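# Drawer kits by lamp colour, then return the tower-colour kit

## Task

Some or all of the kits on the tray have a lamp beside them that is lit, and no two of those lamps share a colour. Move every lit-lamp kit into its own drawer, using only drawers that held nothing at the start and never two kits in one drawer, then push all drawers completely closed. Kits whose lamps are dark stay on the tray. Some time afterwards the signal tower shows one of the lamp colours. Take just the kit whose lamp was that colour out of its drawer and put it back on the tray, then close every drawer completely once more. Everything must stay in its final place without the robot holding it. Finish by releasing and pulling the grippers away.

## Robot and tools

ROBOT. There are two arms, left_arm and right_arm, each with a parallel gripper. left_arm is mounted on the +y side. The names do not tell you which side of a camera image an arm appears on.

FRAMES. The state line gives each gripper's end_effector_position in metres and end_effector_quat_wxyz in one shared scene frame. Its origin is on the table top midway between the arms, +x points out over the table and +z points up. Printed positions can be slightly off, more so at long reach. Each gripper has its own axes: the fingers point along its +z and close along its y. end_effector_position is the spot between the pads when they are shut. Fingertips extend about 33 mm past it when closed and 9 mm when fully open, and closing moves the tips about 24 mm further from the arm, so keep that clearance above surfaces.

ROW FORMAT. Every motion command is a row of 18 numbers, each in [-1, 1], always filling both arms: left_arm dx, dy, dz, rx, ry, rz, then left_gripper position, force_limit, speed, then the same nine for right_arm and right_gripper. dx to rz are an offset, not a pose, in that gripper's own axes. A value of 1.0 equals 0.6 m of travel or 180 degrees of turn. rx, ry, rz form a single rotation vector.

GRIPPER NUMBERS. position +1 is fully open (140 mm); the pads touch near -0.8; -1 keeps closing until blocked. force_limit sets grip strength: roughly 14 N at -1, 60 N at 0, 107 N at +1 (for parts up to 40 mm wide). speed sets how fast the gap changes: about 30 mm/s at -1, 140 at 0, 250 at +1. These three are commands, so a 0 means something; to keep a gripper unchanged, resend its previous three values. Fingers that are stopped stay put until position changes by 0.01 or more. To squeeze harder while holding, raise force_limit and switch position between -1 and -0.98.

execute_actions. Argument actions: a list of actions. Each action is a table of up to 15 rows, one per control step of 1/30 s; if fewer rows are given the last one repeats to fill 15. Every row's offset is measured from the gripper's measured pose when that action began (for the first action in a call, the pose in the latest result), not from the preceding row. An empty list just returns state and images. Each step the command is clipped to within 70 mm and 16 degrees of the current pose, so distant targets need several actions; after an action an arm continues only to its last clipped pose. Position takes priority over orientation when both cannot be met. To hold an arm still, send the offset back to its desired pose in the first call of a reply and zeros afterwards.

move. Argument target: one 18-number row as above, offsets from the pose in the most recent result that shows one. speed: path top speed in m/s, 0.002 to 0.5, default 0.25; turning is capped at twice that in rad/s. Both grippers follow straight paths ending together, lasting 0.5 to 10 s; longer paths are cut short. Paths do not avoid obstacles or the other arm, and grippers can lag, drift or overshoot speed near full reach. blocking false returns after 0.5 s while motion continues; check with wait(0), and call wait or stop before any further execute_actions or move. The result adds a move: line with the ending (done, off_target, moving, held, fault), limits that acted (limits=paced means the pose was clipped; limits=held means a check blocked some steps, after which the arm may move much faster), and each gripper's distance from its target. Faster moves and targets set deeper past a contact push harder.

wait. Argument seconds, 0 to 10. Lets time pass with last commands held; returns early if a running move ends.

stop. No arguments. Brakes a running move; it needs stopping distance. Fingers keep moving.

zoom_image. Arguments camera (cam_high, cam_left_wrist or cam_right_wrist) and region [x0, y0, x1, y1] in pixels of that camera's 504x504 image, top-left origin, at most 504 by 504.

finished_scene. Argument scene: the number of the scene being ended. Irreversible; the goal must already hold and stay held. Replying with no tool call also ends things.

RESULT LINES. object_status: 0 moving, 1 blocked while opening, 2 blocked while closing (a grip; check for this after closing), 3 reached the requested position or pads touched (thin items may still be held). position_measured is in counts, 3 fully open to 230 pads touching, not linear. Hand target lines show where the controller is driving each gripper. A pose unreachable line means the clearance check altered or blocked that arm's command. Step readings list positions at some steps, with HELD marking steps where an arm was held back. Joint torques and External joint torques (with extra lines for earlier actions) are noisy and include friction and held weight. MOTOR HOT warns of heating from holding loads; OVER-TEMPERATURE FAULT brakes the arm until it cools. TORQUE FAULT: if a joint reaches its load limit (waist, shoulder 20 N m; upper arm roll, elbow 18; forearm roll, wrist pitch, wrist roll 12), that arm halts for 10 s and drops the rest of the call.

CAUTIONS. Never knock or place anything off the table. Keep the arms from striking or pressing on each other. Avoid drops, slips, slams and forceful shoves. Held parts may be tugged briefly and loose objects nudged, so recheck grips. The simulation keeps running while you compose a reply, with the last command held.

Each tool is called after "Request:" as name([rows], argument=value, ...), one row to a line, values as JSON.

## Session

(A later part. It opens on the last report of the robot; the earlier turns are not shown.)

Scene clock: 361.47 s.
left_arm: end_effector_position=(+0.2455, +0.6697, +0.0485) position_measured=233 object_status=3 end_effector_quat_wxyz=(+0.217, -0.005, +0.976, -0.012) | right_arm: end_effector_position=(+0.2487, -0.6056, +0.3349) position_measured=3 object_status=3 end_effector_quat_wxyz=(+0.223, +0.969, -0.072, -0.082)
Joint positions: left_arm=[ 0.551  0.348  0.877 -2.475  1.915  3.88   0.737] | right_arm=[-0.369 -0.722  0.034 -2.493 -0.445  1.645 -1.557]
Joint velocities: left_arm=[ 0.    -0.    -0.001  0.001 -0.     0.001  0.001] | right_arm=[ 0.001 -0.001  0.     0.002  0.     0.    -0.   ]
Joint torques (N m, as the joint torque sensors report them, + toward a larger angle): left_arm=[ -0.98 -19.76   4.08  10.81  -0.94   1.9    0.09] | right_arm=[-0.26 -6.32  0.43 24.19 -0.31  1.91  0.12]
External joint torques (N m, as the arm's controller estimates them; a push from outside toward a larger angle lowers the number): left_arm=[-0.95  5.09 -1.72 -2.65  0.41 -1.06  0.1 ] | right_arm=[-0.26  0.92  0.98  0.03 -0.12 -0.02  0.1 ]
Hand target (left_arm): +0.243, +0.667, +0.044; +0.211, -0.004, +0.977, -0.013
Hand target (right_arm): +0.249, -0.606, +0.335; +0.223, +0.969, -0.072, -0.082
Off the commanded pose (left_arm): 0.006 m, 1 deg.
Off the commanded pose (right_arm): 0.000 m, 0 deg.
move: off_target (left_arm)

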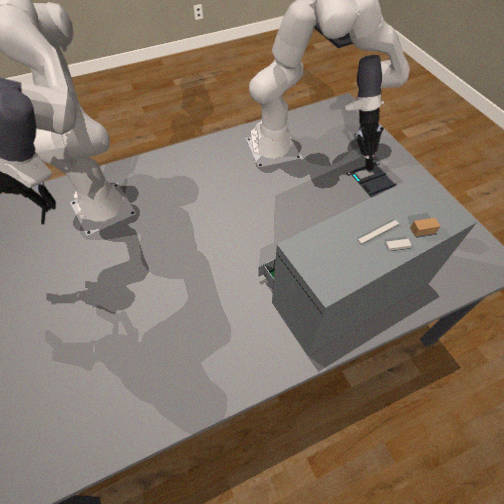

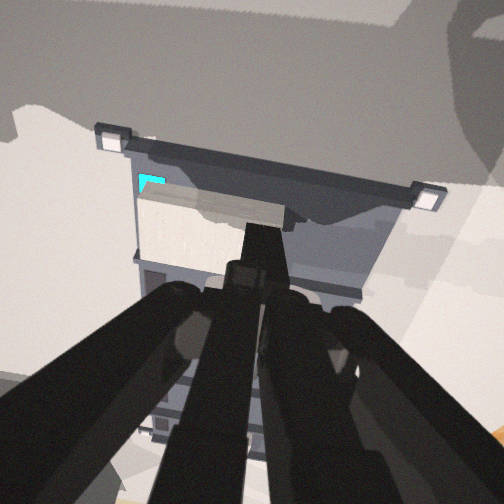

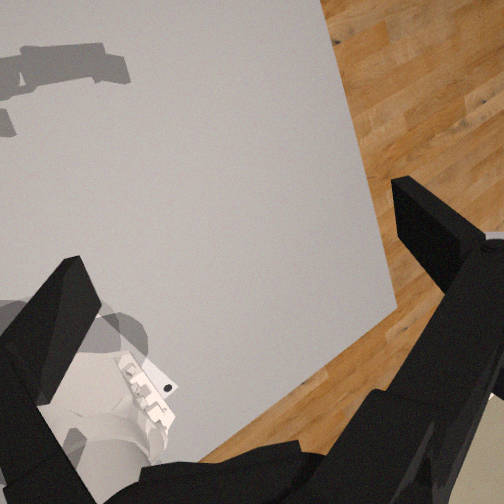

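Request:
move(target=[0,0,-0.04,0,0,0,-1,0,-0.5,0,0,0,0,0,0,1,0,0], speed=0.04)

Request:
move(target=[0,-0.04,0,0,0,0,0.25,0,0,0,0,0,0,0,0,1,0,0], speed=0.04)

Scene clock: 364.37 s.
left_arm: end_effector_position=(+0.2343, +0.6719, +0.0690) position_measured=233 object_status=3 end_effector_quat_wxyz=(+0.216, +0.000, +0.976, -0.008) | right_arm: end_effector_position=(+0.2487, -0.6056, +0.3349) position_measured=3 object_status=3 end_effector_quat_wxyz=(+0.223, +0.969, -0.072, -0.082)
Joint positions: left_arm=[ 0.502  0.29   0.951 -2.467  2.017  3.885  0.667] | right_arm=[-0.369 -0.722  0.034 -2.493 -0.445  1.645 -1.557]
Joint velocities: left_arm=[-0.017 -0.     0.013  0.002  0.012  0.006 -0.047] | right_arm=[-0.001 -0.     0.     0.002  0.001  0.     0.002]
Joint torques (N m, as the joint torque sensors report them, + toward a larger angle): left_arm=[ -1.35 -22.52   5.49  15.5   -0.38   3.28  -0.07] | right_arm=[-0.44 -6.27  0.38 24.22 -0.3   1.92  0.14]
External joint torques (N m, as the arm's controller estimates them; a push from outside toward a larger angle lowers the number): left_arm=[-1.36  0.1   0.25  1.22  1.09  0.39 -0.06] | right_arm=[-0.42  0.86  0.94  0.1  -0.11 -0.01  0.12]
Hand target (left_arm): +0.235, +0.671, +0.070; +0.217, -0.005, +0.976, -0.010
Hand target (right_arm): +0.249, -0.606, +0.335; +0.223, +0.969, -0.072, -0.082
Off the commanded pose (left_arm): 0.002 m, 1 deg.
Off the commanded pose (right_arm): 0.000 m, 0 deg.
move: done

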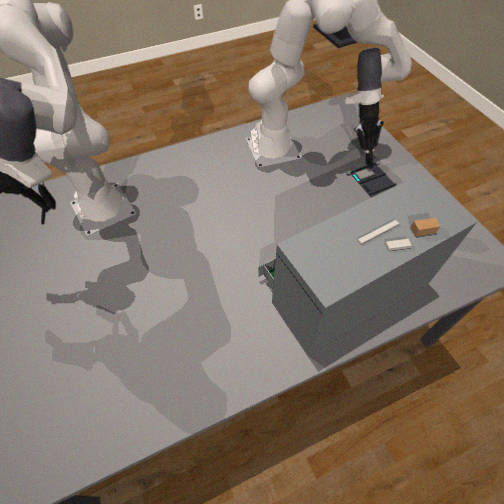

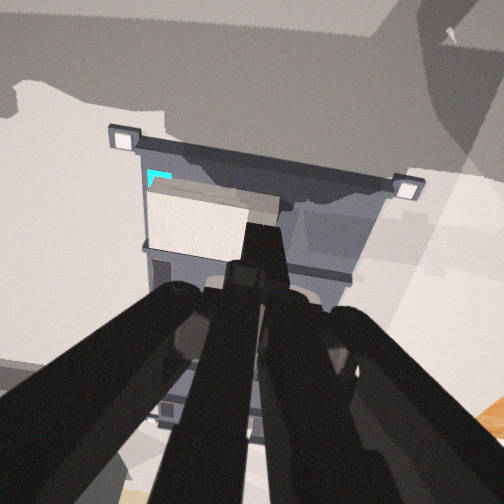

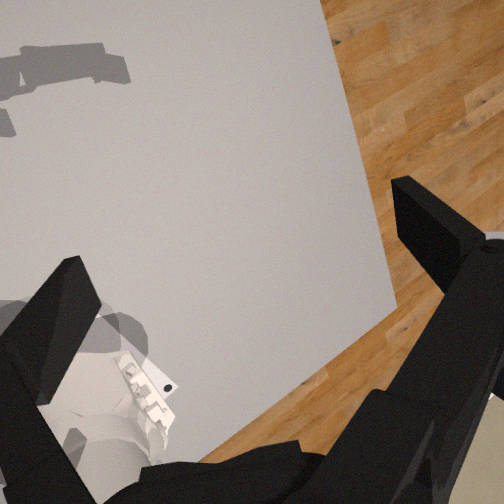

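Scene clock: 365.23 s.
left_arm: end_effector_position=(+0.2361, +0.6491, +0.0714) position_measured=98 object_status=3 end_effector_quat_wxyz=(+0.220, +0.002, +0.976, -0.007) | right_arm: end_effector_position=(+0.2487, -0.6056, +0.3349) position_measured=3 object_status=3 end_effector_quat_wxyz=(+0.223, +0.969, -0.072, -0.082)
Joint positions: left_arm=[ 0.455  0.213  0.97  -2.536  2.037  3.827  0.657] | right_arm=[-0.369 -0.722  0.034 -2.493 -0.445  1.645 -1.557]
Joint velocities: left_arm=[-0.008 -0.005  0.008 -0.005  0.007 -0.026 -0.012] | right_arm=[-0.001 -0.001  0.002  0.001  0.    -0.     0.002]
Joint torques (N m, as the joint torque sensors report them, + toward a larger angle): left_arm=[ -2.19 -20.68   3.04  12.03  -0.4    2.46  -0.08] | right_arm=[-0.47 -6.06  0.53 24.29 -0.31  1.9   0.11]
External joint torques (N m, as the arm's controller estimates them; a push from outside toward a larger angle lowers the number): left_arm=[-2.25 -0.52 -0.79 -2.17  1.05 -0.42 -0.07] | right_arm=[-0.46  1.1   1.09  0.23 -0.12 -0.02  0.09]
Hand target (left_arm): +0.234, +0.649, +0.070; +0.217, +0.000, +0.976, -0.007
Hand target (right_arm): +0.249, -0.606, +0.335; +0.223, +0.969, -0.072, -0.082
Off the commanded pose (left_arm): 0.003 m, 0 deg.
Off the commanded pose (right_arm): 0.000 m, 0 deg.
move: done

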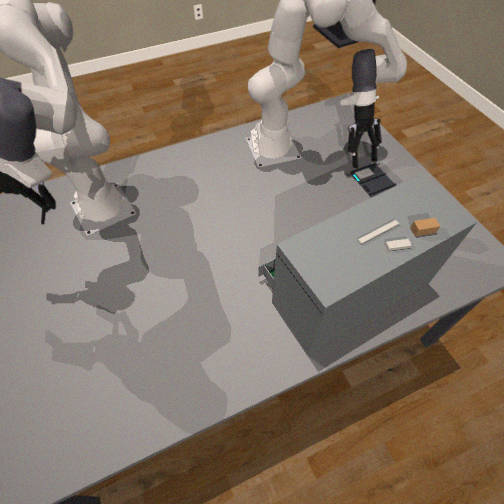

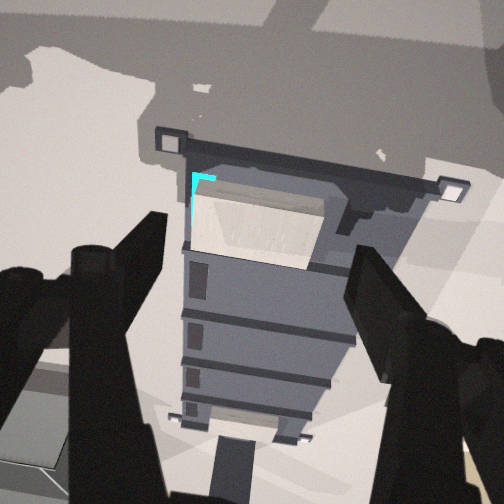

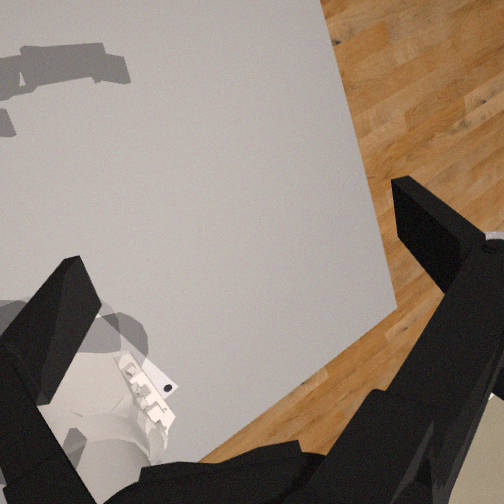

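Request:
move(target=[0.026,-0.006,0.036,0,0,0,0.25,0,-0.5,0,0,0,0,0,0,1,0,0], speed=0.025)

Scene clock: 368.63 s.
left_arm: end_effector_position=(+0.2322, +0.6429, +0.0461) position_measured=98 object_status=3 end_effector_quat_wxyz=(+0.219, -0.008, +0.976, -0.013) | right_arm: end_effector_position=(+0.2487, -0.6056, +0.3349) position_measured=3 object_status=3 end_effector_quat_wxyz=(+0.223, +0.969, -0.072, -0.082)
Joint positions: left_arm=[ 0.55   0.27   0.89  -2.588  1.904  3.823  0.801] | right_arm=[-0.369 -0.722  0.034 -2.493 -0.445  1.645 -1.557]
Joint velocities: left_arm=[ 0.03  -0.001 -0.024 -0.009 -0.032 -0.001  0.09 ] | right_arm=[-0.     0.001 -0.    -0.001  0.    -0.     0.001]
Joint torques (N m, as the joint torque sensors report them, + toward a larger angle): left_arm=[  2.43 -20.42   1.6   11.26  -2.37   2.58   0.24] | right_arm=[-0.53 -6.5   0.57 24.25 -0.31  1.91  0.12]
External joint torques (N m, as the arm's controller estimates them; a push from outside toward a larger angle lowers the number): left_arm=[ 2.5   1.67 -2.7  -1.56 -1.17 -0.43  0.26] | right_arm=[-0.51  0.66  1.14  0.17 -0.12 -0.01  0.1 ]
Hand target (left_arm): +0.232, +0.644, +0.045; +0.219, +0.002, +0.976, -0.010
Hand target (right_arm): +0.249, -0.606, +0.335; +0.223, +0.969, -0.072, -0.082
Off the commanded pose (left_arm): 0.003 m, 1 deg.
Off the commanded pose (right_arm): 0.000 m, 0 deg.
move: done

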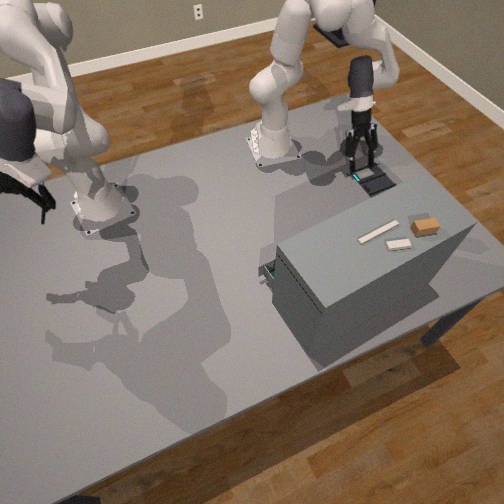

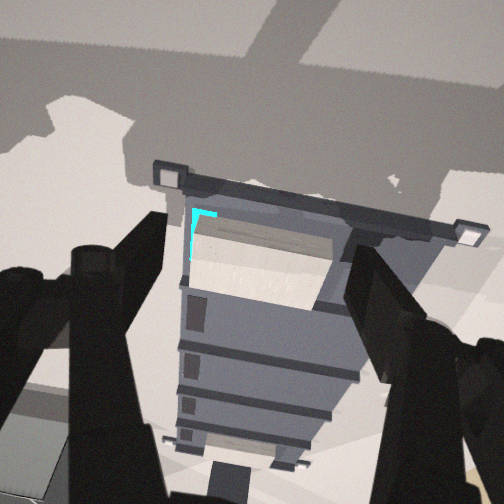

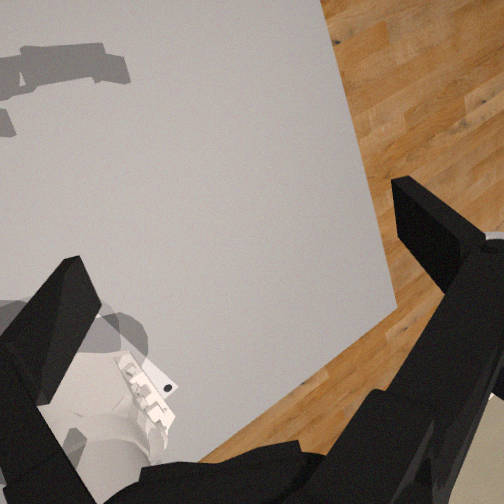

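Width 140 vs 155: go ~.018 deeper.

Request:
move(target=[-0.004,0,0.027,0,0,0,0.25,0,-0.5,0,0,0,0,0,0,1,0,0], speed=0.015)

Scene clock: 370.83 s.
left_arm: end_effector_position=(+0.2417, +0.6425, +0.0330) position_measured=98 object_status=3 end_effector_quat_wxyz=(+0.218, -0.008, +0.976, -0.014) | right_arm: end_effector_position=(+0.2487, -0.6056, +0.3349) position_measured=3 object_status=3 end_effector_quat_wxyz=(+0.223, +0.969, -0.072, -0.082)
Joint positions: left_arm=[ 0.569  0.314  0.844 -2.59   1.822  3.823  0.857] | right_arm=[-0.369 -0.722  0.034 -2.493 -0.445  1.645 -1.557]
Joint velocities: left_arm=[ 0.007  0.001 -0.005  0.    -0.012  0.001  0.017] | right_arm=[ 0.001  0.     0.002  0.     0.    -0.     0.   ]
Joint torques (N m, as the joint torque sensors report them, + toward a larger angle): left_arm=[  1.69 -21.84   3.2   10.51  -2.27   3.4    0.19] | right_arm=[-0.56 -6.61  0.43 24.25 -0.27  1.92  0.11]
External joint torques (N m, as the arm's controller estimates them; a push from outside toward a larger angle lowers the number): left_arm=[ 1.62  1.75 -1.68 -1.74 -1.15  0.36  0.2 ] | right_arm=[-0.6   0.48  0.93  0.16 -0.09 -0.01  0.09]
Hand target (left_arm): +0.242, +0.642, +0.033; +0.220, -0.007, +0.975, -0.014
Hand target (right_arm): +0.249, -0.606, +0.335; +0.223, +0.969, -0.072, -0.082
Off the commanded pose (left_arm): 0.001 m, 0 deg.
Off the commanded pose (right_arm): 0.000 m, 0 deg.
move: done

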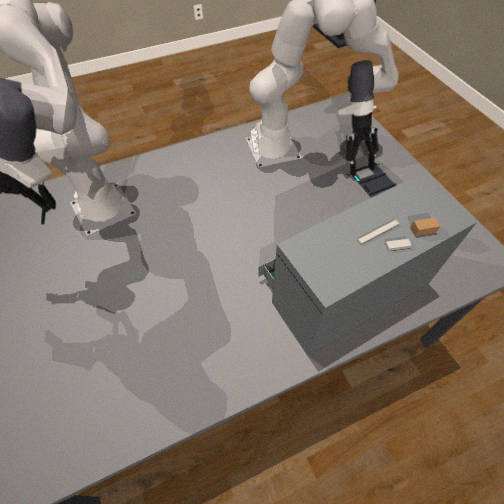

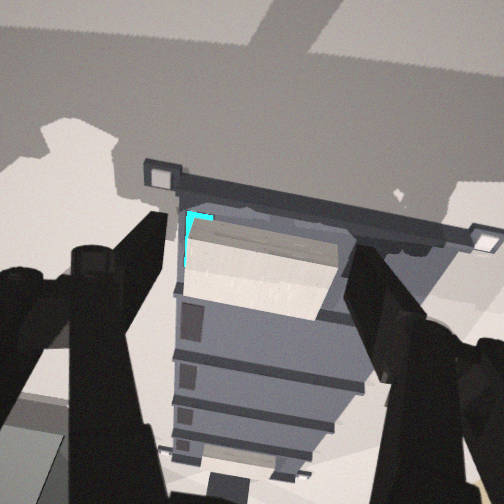

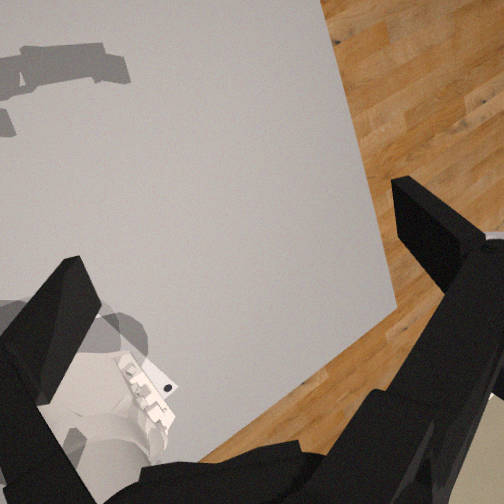

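Request:
move(target=[0,0,-0.005,0,0,0,-1,0,-0.5,0,0,0,0,0,0,1,0,0], speed=0.015)

Request:
move(target=[-0.02,0,-0.045,0,0,0,-1,0,-0.5,0,0,0,0,0,0,1,0,0], speed=0.03)

Scene clock: 372.80 s.
left_arm: end_effector_position=(+0.2402, +0.6426, +0.0350) position_measured=134 object_status=2 end_effector_quat_wxyz=(+0.219, -0.007, +0.976, -0.013) | right_arm: end_effector_position=(+0.2487, -0.6056, +0.3349) position_measured=3 object_status=3 end_effector_quat_wxyz=(+0.223, +0.969, -0.072, -0.082)
Joint positions: left_arm=[ 0.567  0.308  0.851 -2.59   1.833  3.823  0.851] | right_arm=[-0.369 -0.722  0.034 -2.493 -0.445  1.645 -1.557]
Joint velocities: left_arm=[-0.003  0.001  0.003 -0.001  0.007  0.    -0.014] | right_arm=[ 0.     0.    -0.001  0.001 -0.     0.    -0.002]
Joint torques (N m, as the joint torque sensors report them, + toward a larger angle): left_arm=[ -2.08 -24.82   6.03  12.86  -0.16   2.92  -0.14] | right_arm=[-0.66 -6.38  0.57 24.22 -0.27  1.9   0.14]
External joint torques (N m, as the arm's controller estimates them; a push from outside toward a larger angle lowers the number): left_arm=[-2.07 -1.57  1.31  0.59  0.98 -0.12 -0.13] | right_arm=[-0.62  0.74  1.17  0.13 -0.08 -0.02  0.12]
Hand target (left_arm): +0.240, +0.643, +0.036; +0.218, -0.008, +0.976, -0.013
Hand target (right_arm): +0.249, -0.606, +0.335; +0.223, +0.969, -0.072, -0.082
Off the commanded pose (left_arm): 0.001 m, 0 deg.
Off the commanded pose (right_arm): 0.000 m, 0 deg.
move: done

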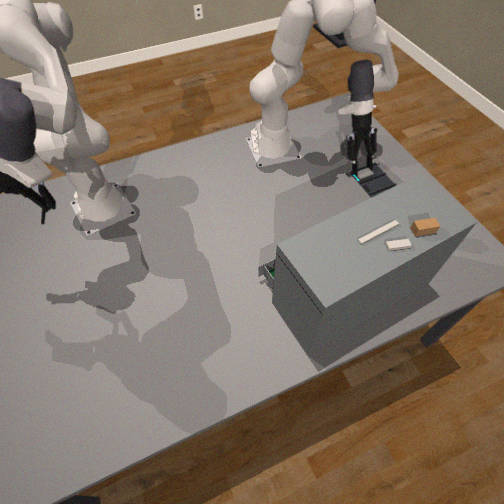

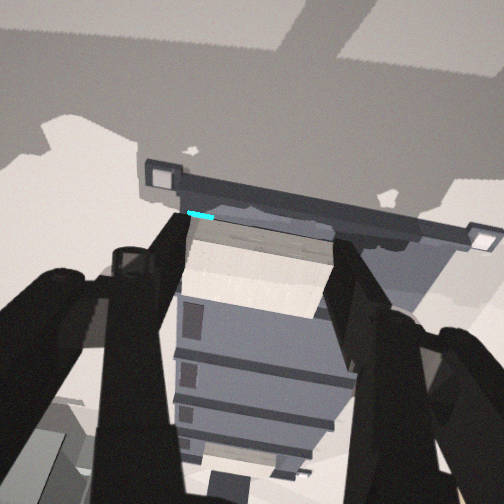

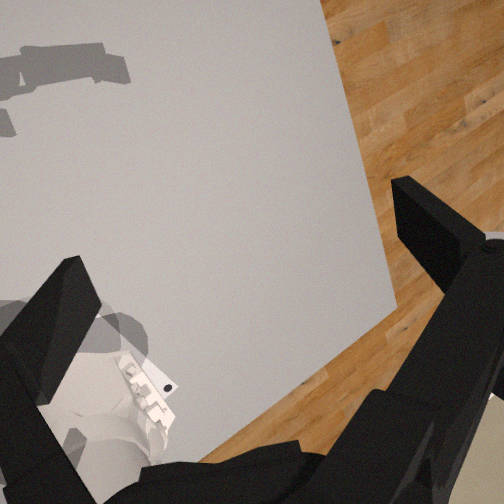

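Scene clock: 374.30 s.
left_arm: end_effector_position=(+0.2385, +0.6450, +0.0641) position_measured=134 object_status=2 end_effector_quat_wxyz=(+0.219, -0.003, +0.976, -0.010) | right_arm: end_effector_position=(+0.2487, -0.6056, +0.3349) position_measured=3 object_status=3 end_effector_quat_wxyz=(+0.223, +0.969, -0.072, -0.082)
Joint positions: left_arm=[ 0.463  0.228  0.954 -2.552  1.997  3.821  0.683] | right_arm=[-0.369 -0.722  0.034 -2.493 -0.445  1.645 -1.557]
Joint velocities: left_arm=[-0.011  0.001  0.009  0.002  0.005 -0.001 -0.042] | right_arm=[-0.001  0.    -0.    -0.002  0.001 -0.     0.   ]
Joint torques (N m, as the joint torque sensors report them, + toward a larger angle): left_arm=[ -1.72 -19.57   3.9   15.53  -0.46   3.    -0.16] | right_arm=[-0.56 -6.49  0.55 24.48 -0.25  1.9   0.13]
External joint torques (N m, as the arm's controller estimates them; a push from outside toward a larger angle lowers the number): left_arm=[-1.72  1.   -0.04  1.75  0.92  0.09 -0.15] | right_arm=[-0.57  0.53  1.08  0.53 -0.07 -0.01  0.11]
Hand target (left_arm): +0.239, +0.645, +0.065; +0.218, -0.008, +0.976, -0.011
Hand target (right_arm): +0.249, -0.606, +0.335; +0.223, +0.969, -0.072, -0.082
Off the commanded pose (left_arm): 0.002 m, 1 deg.
Off the commanded pose (right_arm): 0.000 m, 0 deg.
move: done

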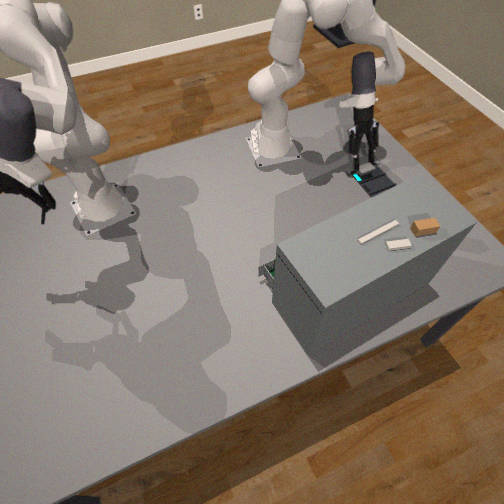

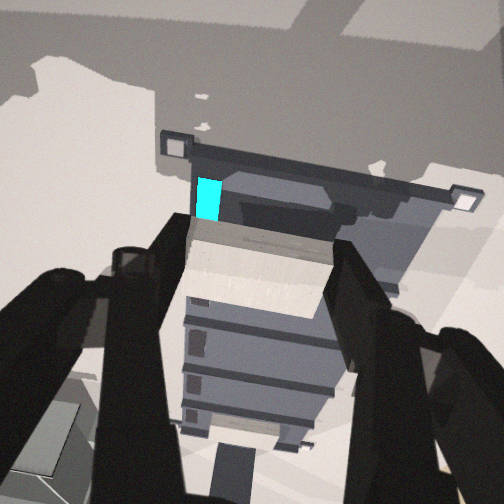

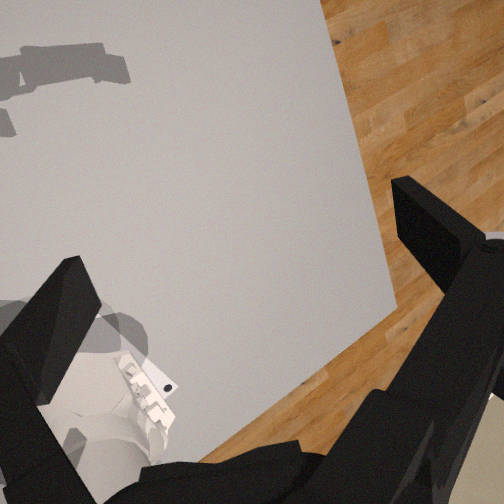

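Request:
move(target=[-0.332,-0.325,-0.077,0,0,0,-1,0,-0.5,0,0,0,0,0,0,1,0,0], speed=0.12)

Request:
move(target=[-0.137,-0.28,0.1,0,0,0,-1,0,-0.5,0,0,0,0,0,0,1,0,0], speed=0.1)

Scene clock: 380.13 s.
left_arm: end_effector_position=(+0.4078, +0.4555, +0.2048) position_measured=134 object_status=2 end_effector_quat_wxyz=(+0.234, +0.001, +0.972, -0.006) | right_arm: end_effector_position=(+0.2487, -0.6056, +0.3349) position_measured=3 object_status=3 end_effector_quat_wxyz=(+0.223, +0.969, -0.072, -0.082)
Joint positions: left_arm=[ 0.676 -0.135 -0.174 -2.271  2.782  3.733 -0.947] | right_arm=[-0.369 -0.722  0.034 -2.493 -0.445  1.645 -1.557]
Joint velocities: left_arm=[ 0.01   0.001 -0.015  0.002  0.007  0.003 -0.042] | right_arm=[ 0.001  0.001 -0.002 -0.001 -0.     0.     0.001]
Joint torques (N m, as the joint torque sensors report them, + toward a larger angle): left_arm=[  1.26 -21.25  -1.75  20.83  -0.55   1.71  -0.16] | right_arm=[-0.5  -6.54  0.58 24.4  -0.31  1.93  0.11]
External joint torques (N m, as the arm's controller estimates them; a push from outside toward a larger angle lowers the number): left_arm=[ 1.33  0.98 -2.54  0.99  1.09  0.33 -0.14] | right_arm=[-0.51  0.49  1.13  0.38 -0.13  0.01  0.09]
Hand target (left_arm): +0.407, +0.457, +0.205; +0.232, -0.005, +0.973, -0.007
Hand target (right_arm): +0.249, -0.606, +0.335; +0.223, +0.969, -0.072, -0.082
Off the commanded pose (left_arm): 0.013 m, 2 deg.
Off the commanded pose (right_arm): 0.000 m, 0 deg.
move: off_target (left_arm)

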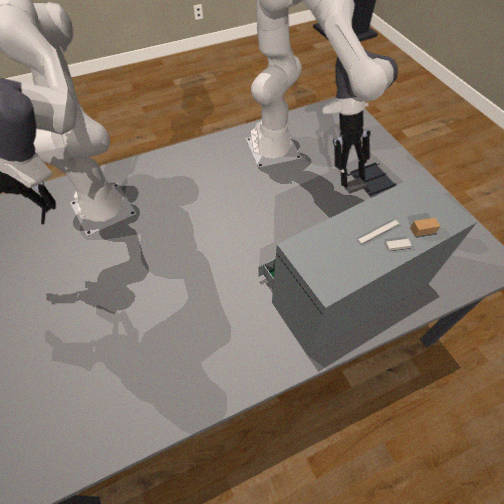

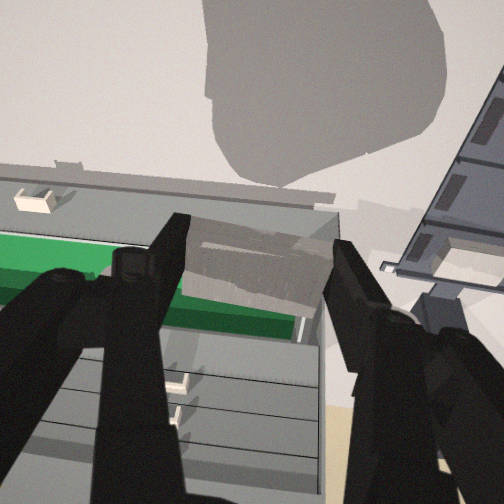

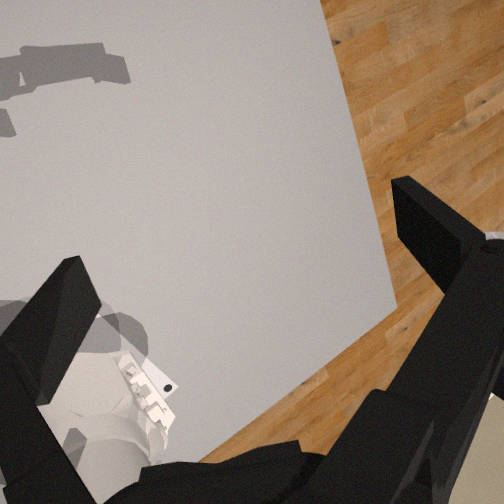

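Scene clock: 382.90 s.
left_arm: end_effector_position=(+0.5091, +0.2826, +0.1951) position_measured=134 object_status=2 end_effector_quat_wxyz=(+0.299, +0.015, +0.951, -0.078) | right_arm: end_effector_position=(+0.2487, -0.6056, +0.3349) position_measured=3 object_status=3 end_effector_quat_wxyz=(+0.223, +0.969, -0.072, -0.082)
Joint positions: left_arm=[ 0.889  0.041 -0.787 -2.142  2.819  3.517 -1.297] | right_arm=[-0.369 -0.722  0.034 -2.493 -0.445  1.645 -1.557]
Joint velocities: left_arm=[-0.234  0.023  0.242  0.03   0.     0.023 -0.   ] | right_arm=[-0.     0.001  0.001  0.    -0.002 -0.     0.001]
Joint torques (N m, as the joint torque sensors report them, + toward a larger angle): left_arm=[ -0.4  -18.24  -0.31  22.05  -0.74   1.19  -0.14] | right_arm=[-0.51 -6.39  0.51 24.43 -0.28  1.92  0.1 ]
External joint torques (N m, as the arm's controller estimates them; a push from outside toward a larger angle lowers the number): left_arm=[-0.39  1.66  0.68  1.98  0.87  0.37 -0.12] | right_arm=[-0.47  0.62  1.1   0.42 -0.09  0.01  0.08]
Hand target (left_arm): +0.509, +0.282, +0.195; +0.297, +0.016, +0.951, -0.079
Hand target (right_arm): +0.249, -0.606, +0.335; +0.223, +0.969, -0.072, -0.082
Off the commanded pose (left_arm): 0.006 m, 12 deg.
Off the commanded pose (right_arm): 0.000 m, 0 deg.
joint sent to its limit (left arm) — the command would take joint 5 (forearm roll) past its upper limit, so that joint was sent only as far as its limit.
move: off_target (left_arm)

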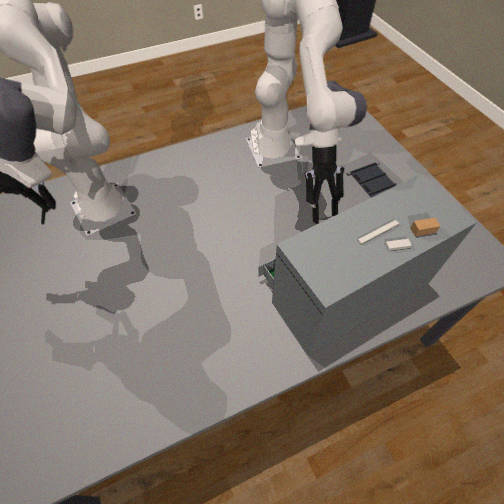

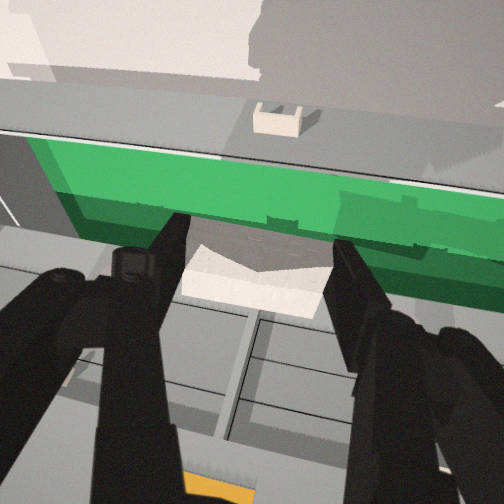

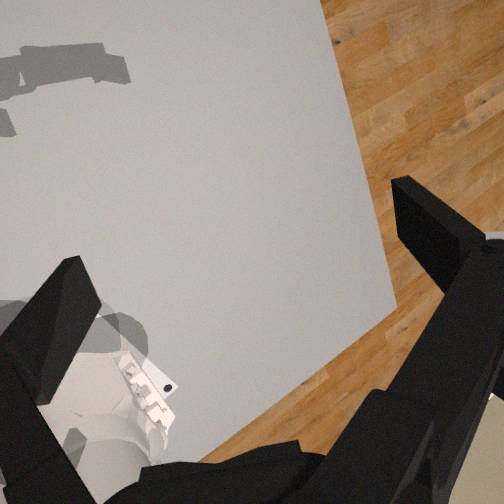

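Request:
move(target=[0.025,0.21,0,-0.05,0.027,0.004,-1,0,-0.5,0,0,0,0,0,0,1,0,0], speed=0.08)

Scene clock: 391.63 s.
left_arm: end_effector_position=(+0.5052, +0.4099, +0.1656) position_measured=134 object_status=2 end_effector_quat_wxyz=(+0.261, +0.009, +0.965, -0.002) | right_arm: end_effector_position=(+0.2487, -0.6056, +0.3349) position_measured=3 object_status=3 end_effector_quat_wxyz=(+0.223, +0.969, -0.072, -0.082)
Joint positions: left_arm=[-0.04   0.116  0.361 -2.086  2.819  3.587 -1.122] | right_arm=[-0.369 -0.722  0.034 -2.493 -0.445  1.645 -1.557]
Joint velocities: left_arm=[-0.454  0.026  0.438  0.019  0.     0.024 -0.034] | right_arm=[-0.     0.    -0.001  0.     0.001  0.    -0.002]
Joint torques (N m, as the joint torque sensors report them, + toward a larger angle): left_arm=[ -1.8  -28.23   1.71  20.96  -0.62   1.52  -0.1 ] | right_arm=[-0.34 -6.58  0.68 24.52 -0.3   1.94  0.14]
External joint torques (N m, as the arm's controller estimates them; a push from outside toward a larger angle lowers the number): left_arm=[-2.17  2.06  0.62  1.31  0.77  0.43 -0.09] | right_arm=[-0.33  0.53  1.24  0.47 -0.12  0.03  0.12]
Hand target (left_arm): +0.505, +0.410, +0.166; +0.259, +0.005, +0.966, -0.001
Hand target (right_arm): +0.249, -0.606, +0.335; +0.223, +0.969, -0.072, -0.082
Off the commanded pose (left_arm): 0.005 m, 1 deg.
Off the commanded pose (right_arm): 0.000 m, 0 deg.
joint sent to its limit (left arm) — the command would take joint 5 (forearm roll) past its upper limit, so that joint was sent only as far as its limit.
move: off_target (left_arm)

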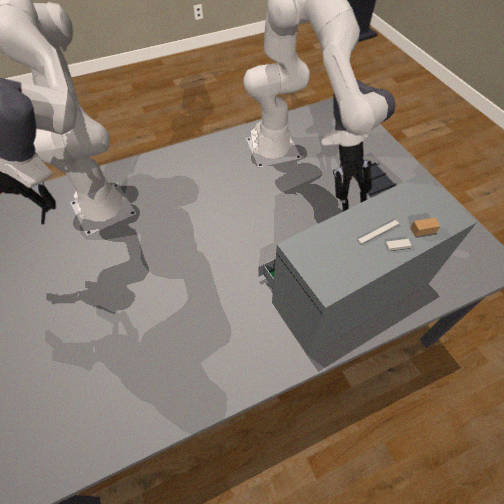

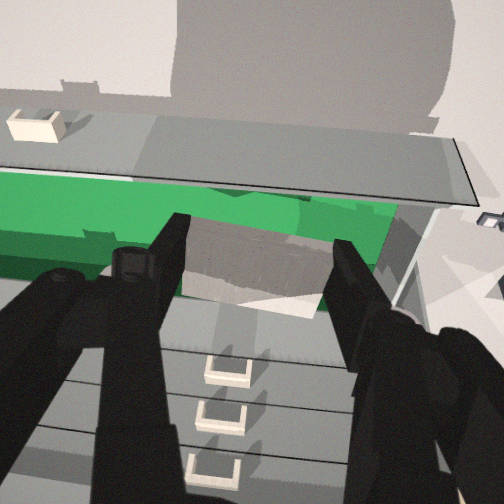

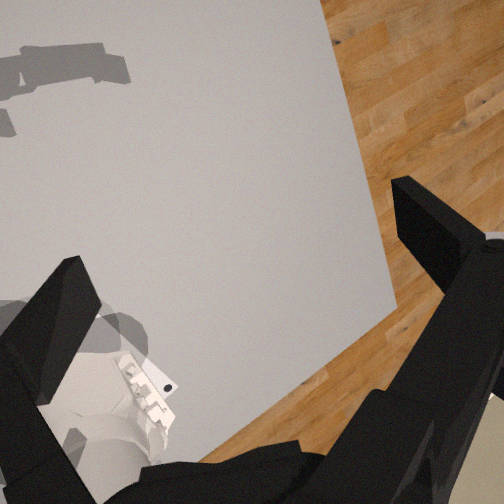

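Request:
move(target=[-0.01,-0.1,0.083,0,0,0,-1,0,-0.5,0,0,0,0,0,0,1,0,0], speed=0.04)

Scene clock: 395.17 s.
left_arm: end_effector_position=(+0.5316, +0.3476, +0.1246) position_measured=134 object_status=2 end_effector_quat_wxyz=(+0.259, +0.017, +0.966, -0.002) | right_arm: end_effector_position=(+0.2487, -0.6056, +0.3349) position_measured=3 object_status=3 end_effector_quat_wxyz=(+0.223, +0.969, -0.072, -0.082)
Joint positions: left_arm=[-0.226  0.247  0.411 -2.03   2.817  3.518 -1.25 ] | right_arm=[-0.369 -0.722  0.034 -2.493 -0.445  1.645 -1.557]
Joint velocities: left_arm=[-0.011  0.001  0.017  0.004  0.    -0.004 -0.028] | right_arm=[ 0.001  0.002 -0.001  0.    -0.    -0.    -0.002]
Joint torques (N m, as the joint torque sensors report them, + toward a larger angle): left_arm=[ -1.46 -30.67   3.63  20.16  -2.39   0.51  -0.11] | right_arm=[-0.55 -6.3   0.38 24.42 -0.29  1.93  0.13]
External joint torques (N m, as the arm's controller estimates them; a push from outside toward a larger angle lowers the number): left_arm=[-1.52  2.72  1.13  0.96 -1.24 -0.53 -0.1 ] | right_arm=[-0.56  0.69  0.93  0.44 -0.11  0.01  0.11]
Hand target (left_arm): +0.535, +0.347, +0.126; +0.262, +0.009, +0.965, -0.004
Hand target (right_arm): +0.249, -0.606, +0.335; +0.223, +0.969, -0.072, -0.082
Off the commanded pose (left_arm): 0.004 m, 1 deg.
Off the commanded pose (right_arm): 0.000 m, 0 deg.
move: off_target (left_arm)

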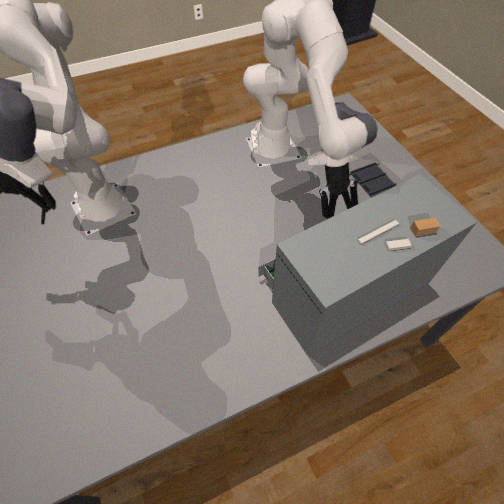

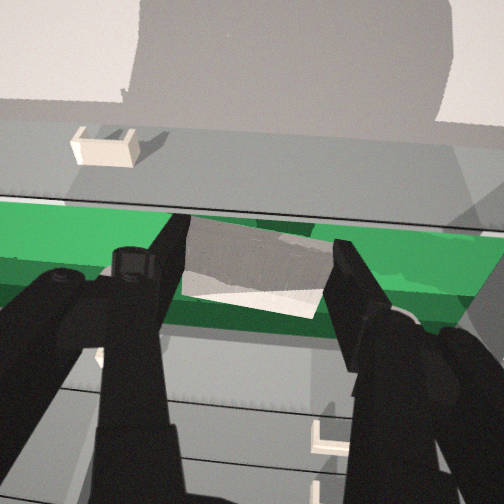

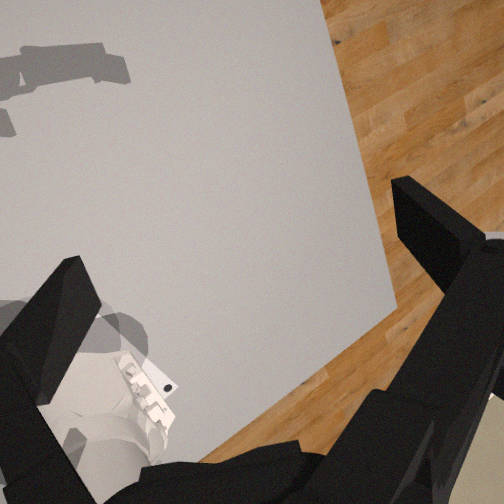

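Request:
move(target=[-0.024,0.005,0.043,0,0.015,0,-1,0,-0.5,0,0,0,0,0,0,1,0,0], speed=0.025)

Scene clock: 397.93 s.
left_arm: end_effector_position=(+0.5565, +0.3506, +0.1079) position_measured=134 object_status=2 end_effector_quat_wxyz=(+0.237, +0.016, +0.971, -0.001) | right_arm: end_effector_position=(+0.2487, -0.6056, +0.3349) position_measured=3 object_status=3 end_effector_quat_wxyz=(+0.223, +0.969, -0.072, -0.082)
Joint positions: left_arm=[-0.166  0.375  0.368 -1.881  2.798  3.59  -1.249] | right_arm=[-0.369 -0.722  0.034 -2.493 -0.445  1.645 -1.557]
Joint velocities: left_arm=[ 0.01   0.005 -0.009  0.011  0.     0.022 -0.   ] | right_arm=[ 0.     0.001 -0.001 -0.001  0.     0.     0.001]
Joint torques (N m, as the joint torque sensors report them, + toward a larger angle): left_arm=[  0.59 -35.71   1.34  20.68  -1.99   1.47   0.13] | right_arm=[-0.61 -6.57  0.38 24.23 -0.29  1.9   0.13]
External joint torques (N m, as the arm's controller estimates them; a push from outside toward a larger angle lowers the number): left_arm=[ 0.5   2.11 -2.05  1.53 -0.86  0.29  0.15] | right_arm=[-0.59  0.38  0.97  0.33 -0.11  0.    0.11]
Hand target (left_arm): +0.556, +0.350, +0.108; +0.236, +0.016, +0.972, -0.002
Hand target (right_arm): +0.249, -0.606, +0.335; +0.223, +0.969, -0.072, -0.082
Off the commanded pose (left_arm): 0.002 m, 0 deg.
Off the commanded pose (right_arm): 0.000 m, 0 deg.
move: done

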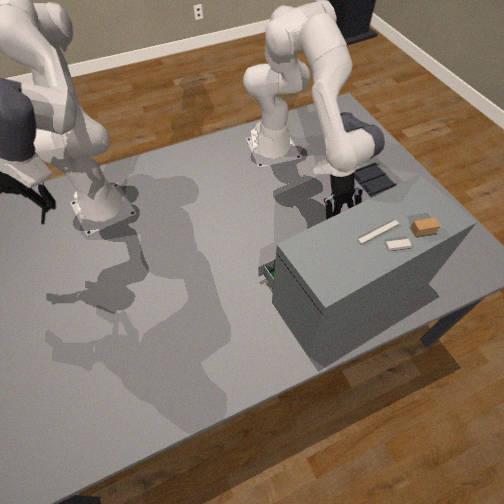

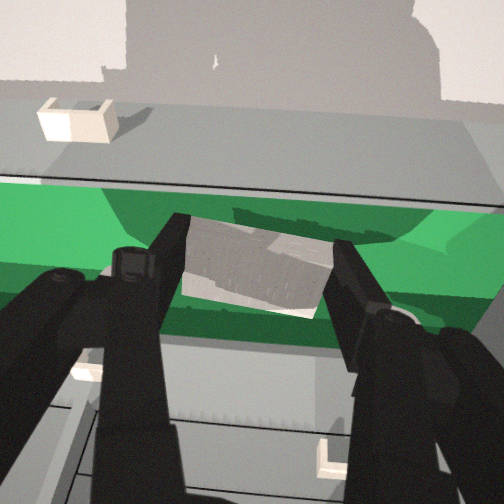

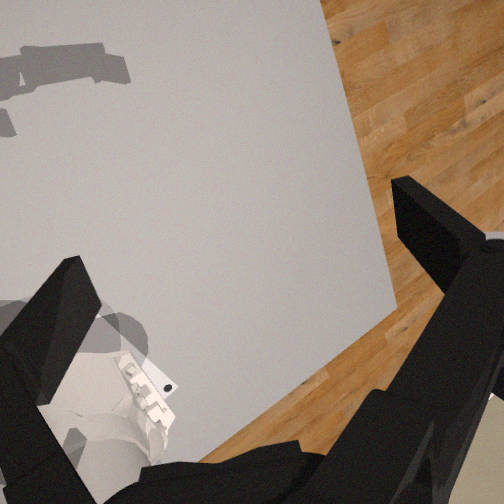

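Request:
move(target=[0.009,0,0.028,0,0.01,0,-1,0,-0.5,0,0,0,0,0,0,1,0,0], speed=0.015)

Scene clock: 400.40 s.
left_arm: end_effector_position=(+0.5585, +0.3512, +0.0896) position_measured=134 object_status=2 end_effector_quat_wxyz=(+0.222, +0.018, +0.975, +0.001) | right_arm: end_effector_position=(+0.2487, -0.6056, +0.3349) position_measured=3 object_status=3 end_effector_quat_wxyz=(+0.223, +0.969, -0.072, -0.082)
Joint positions: left_arm=[-0.148  0.431  0.352 -1.84   2.794  3.606 -1.249] | right_arm=[-0.369 -0.722  0.034 -2.493 -0.445  1.645 -1.557]
Joint velocities: left_arm=[ 0.004  0.001 -0.003  0.005 -0.     0.004  0.   ] | right_arm=[ 0.    -0.    -0.     0.    -0.001 -0.     0.001]
Joint torques (N m, as the joint torque sensors report them, + toward a larger angle): left_arm=[  2.   -36.71   2.88  19.53  -2.15   1.59   0.14] | right_arm=[-0.27 -6.37  0.55 24.3  -0.28  1.9   0.13]
External joint torques (N m, as the arm's controller estimates them; a push from outside toward a larger angle lowers the number): left_arm=[ 1.88  2.7  -0.81  0.52 -1.05  0.32  0.15] | right_arm=[-0.25  0.78  1.11  0.2  -0.09 -0.02  0.11]
Hand target (left_arm): +0.559, +0.350, +0.090; +0.222, +0.016, +0.975, -0.001
Hand target (right_arm): +0.249, -0.606, +0.335; +0.223, +0.969, -0.072, -0.082
Off the commanded pose (left_arm): 0.001 m, 0 deg.
Off the commanded pose (right_arm): 0.000 m, 0 deg.
move: done

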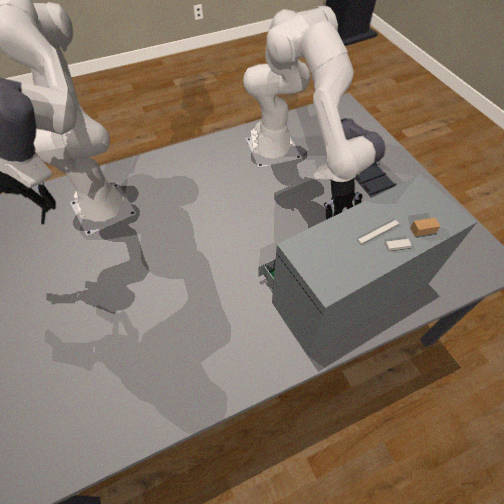

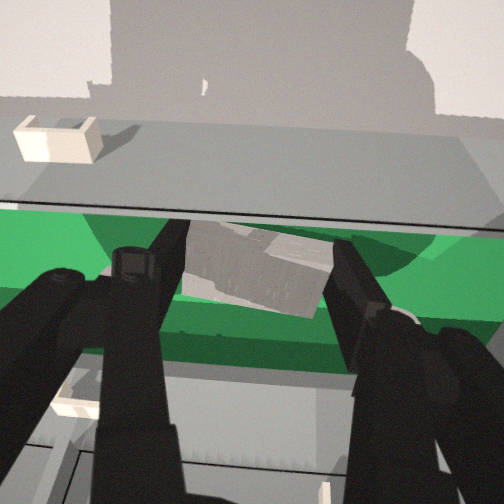

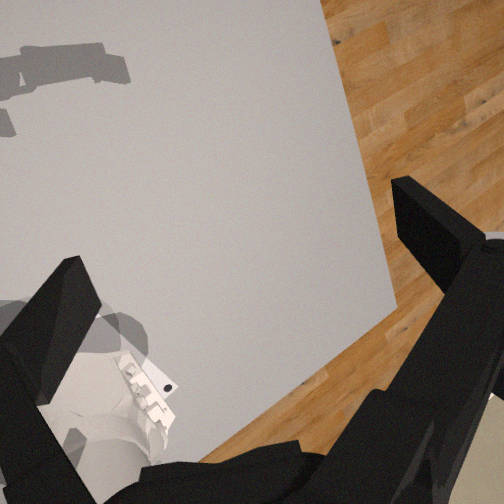

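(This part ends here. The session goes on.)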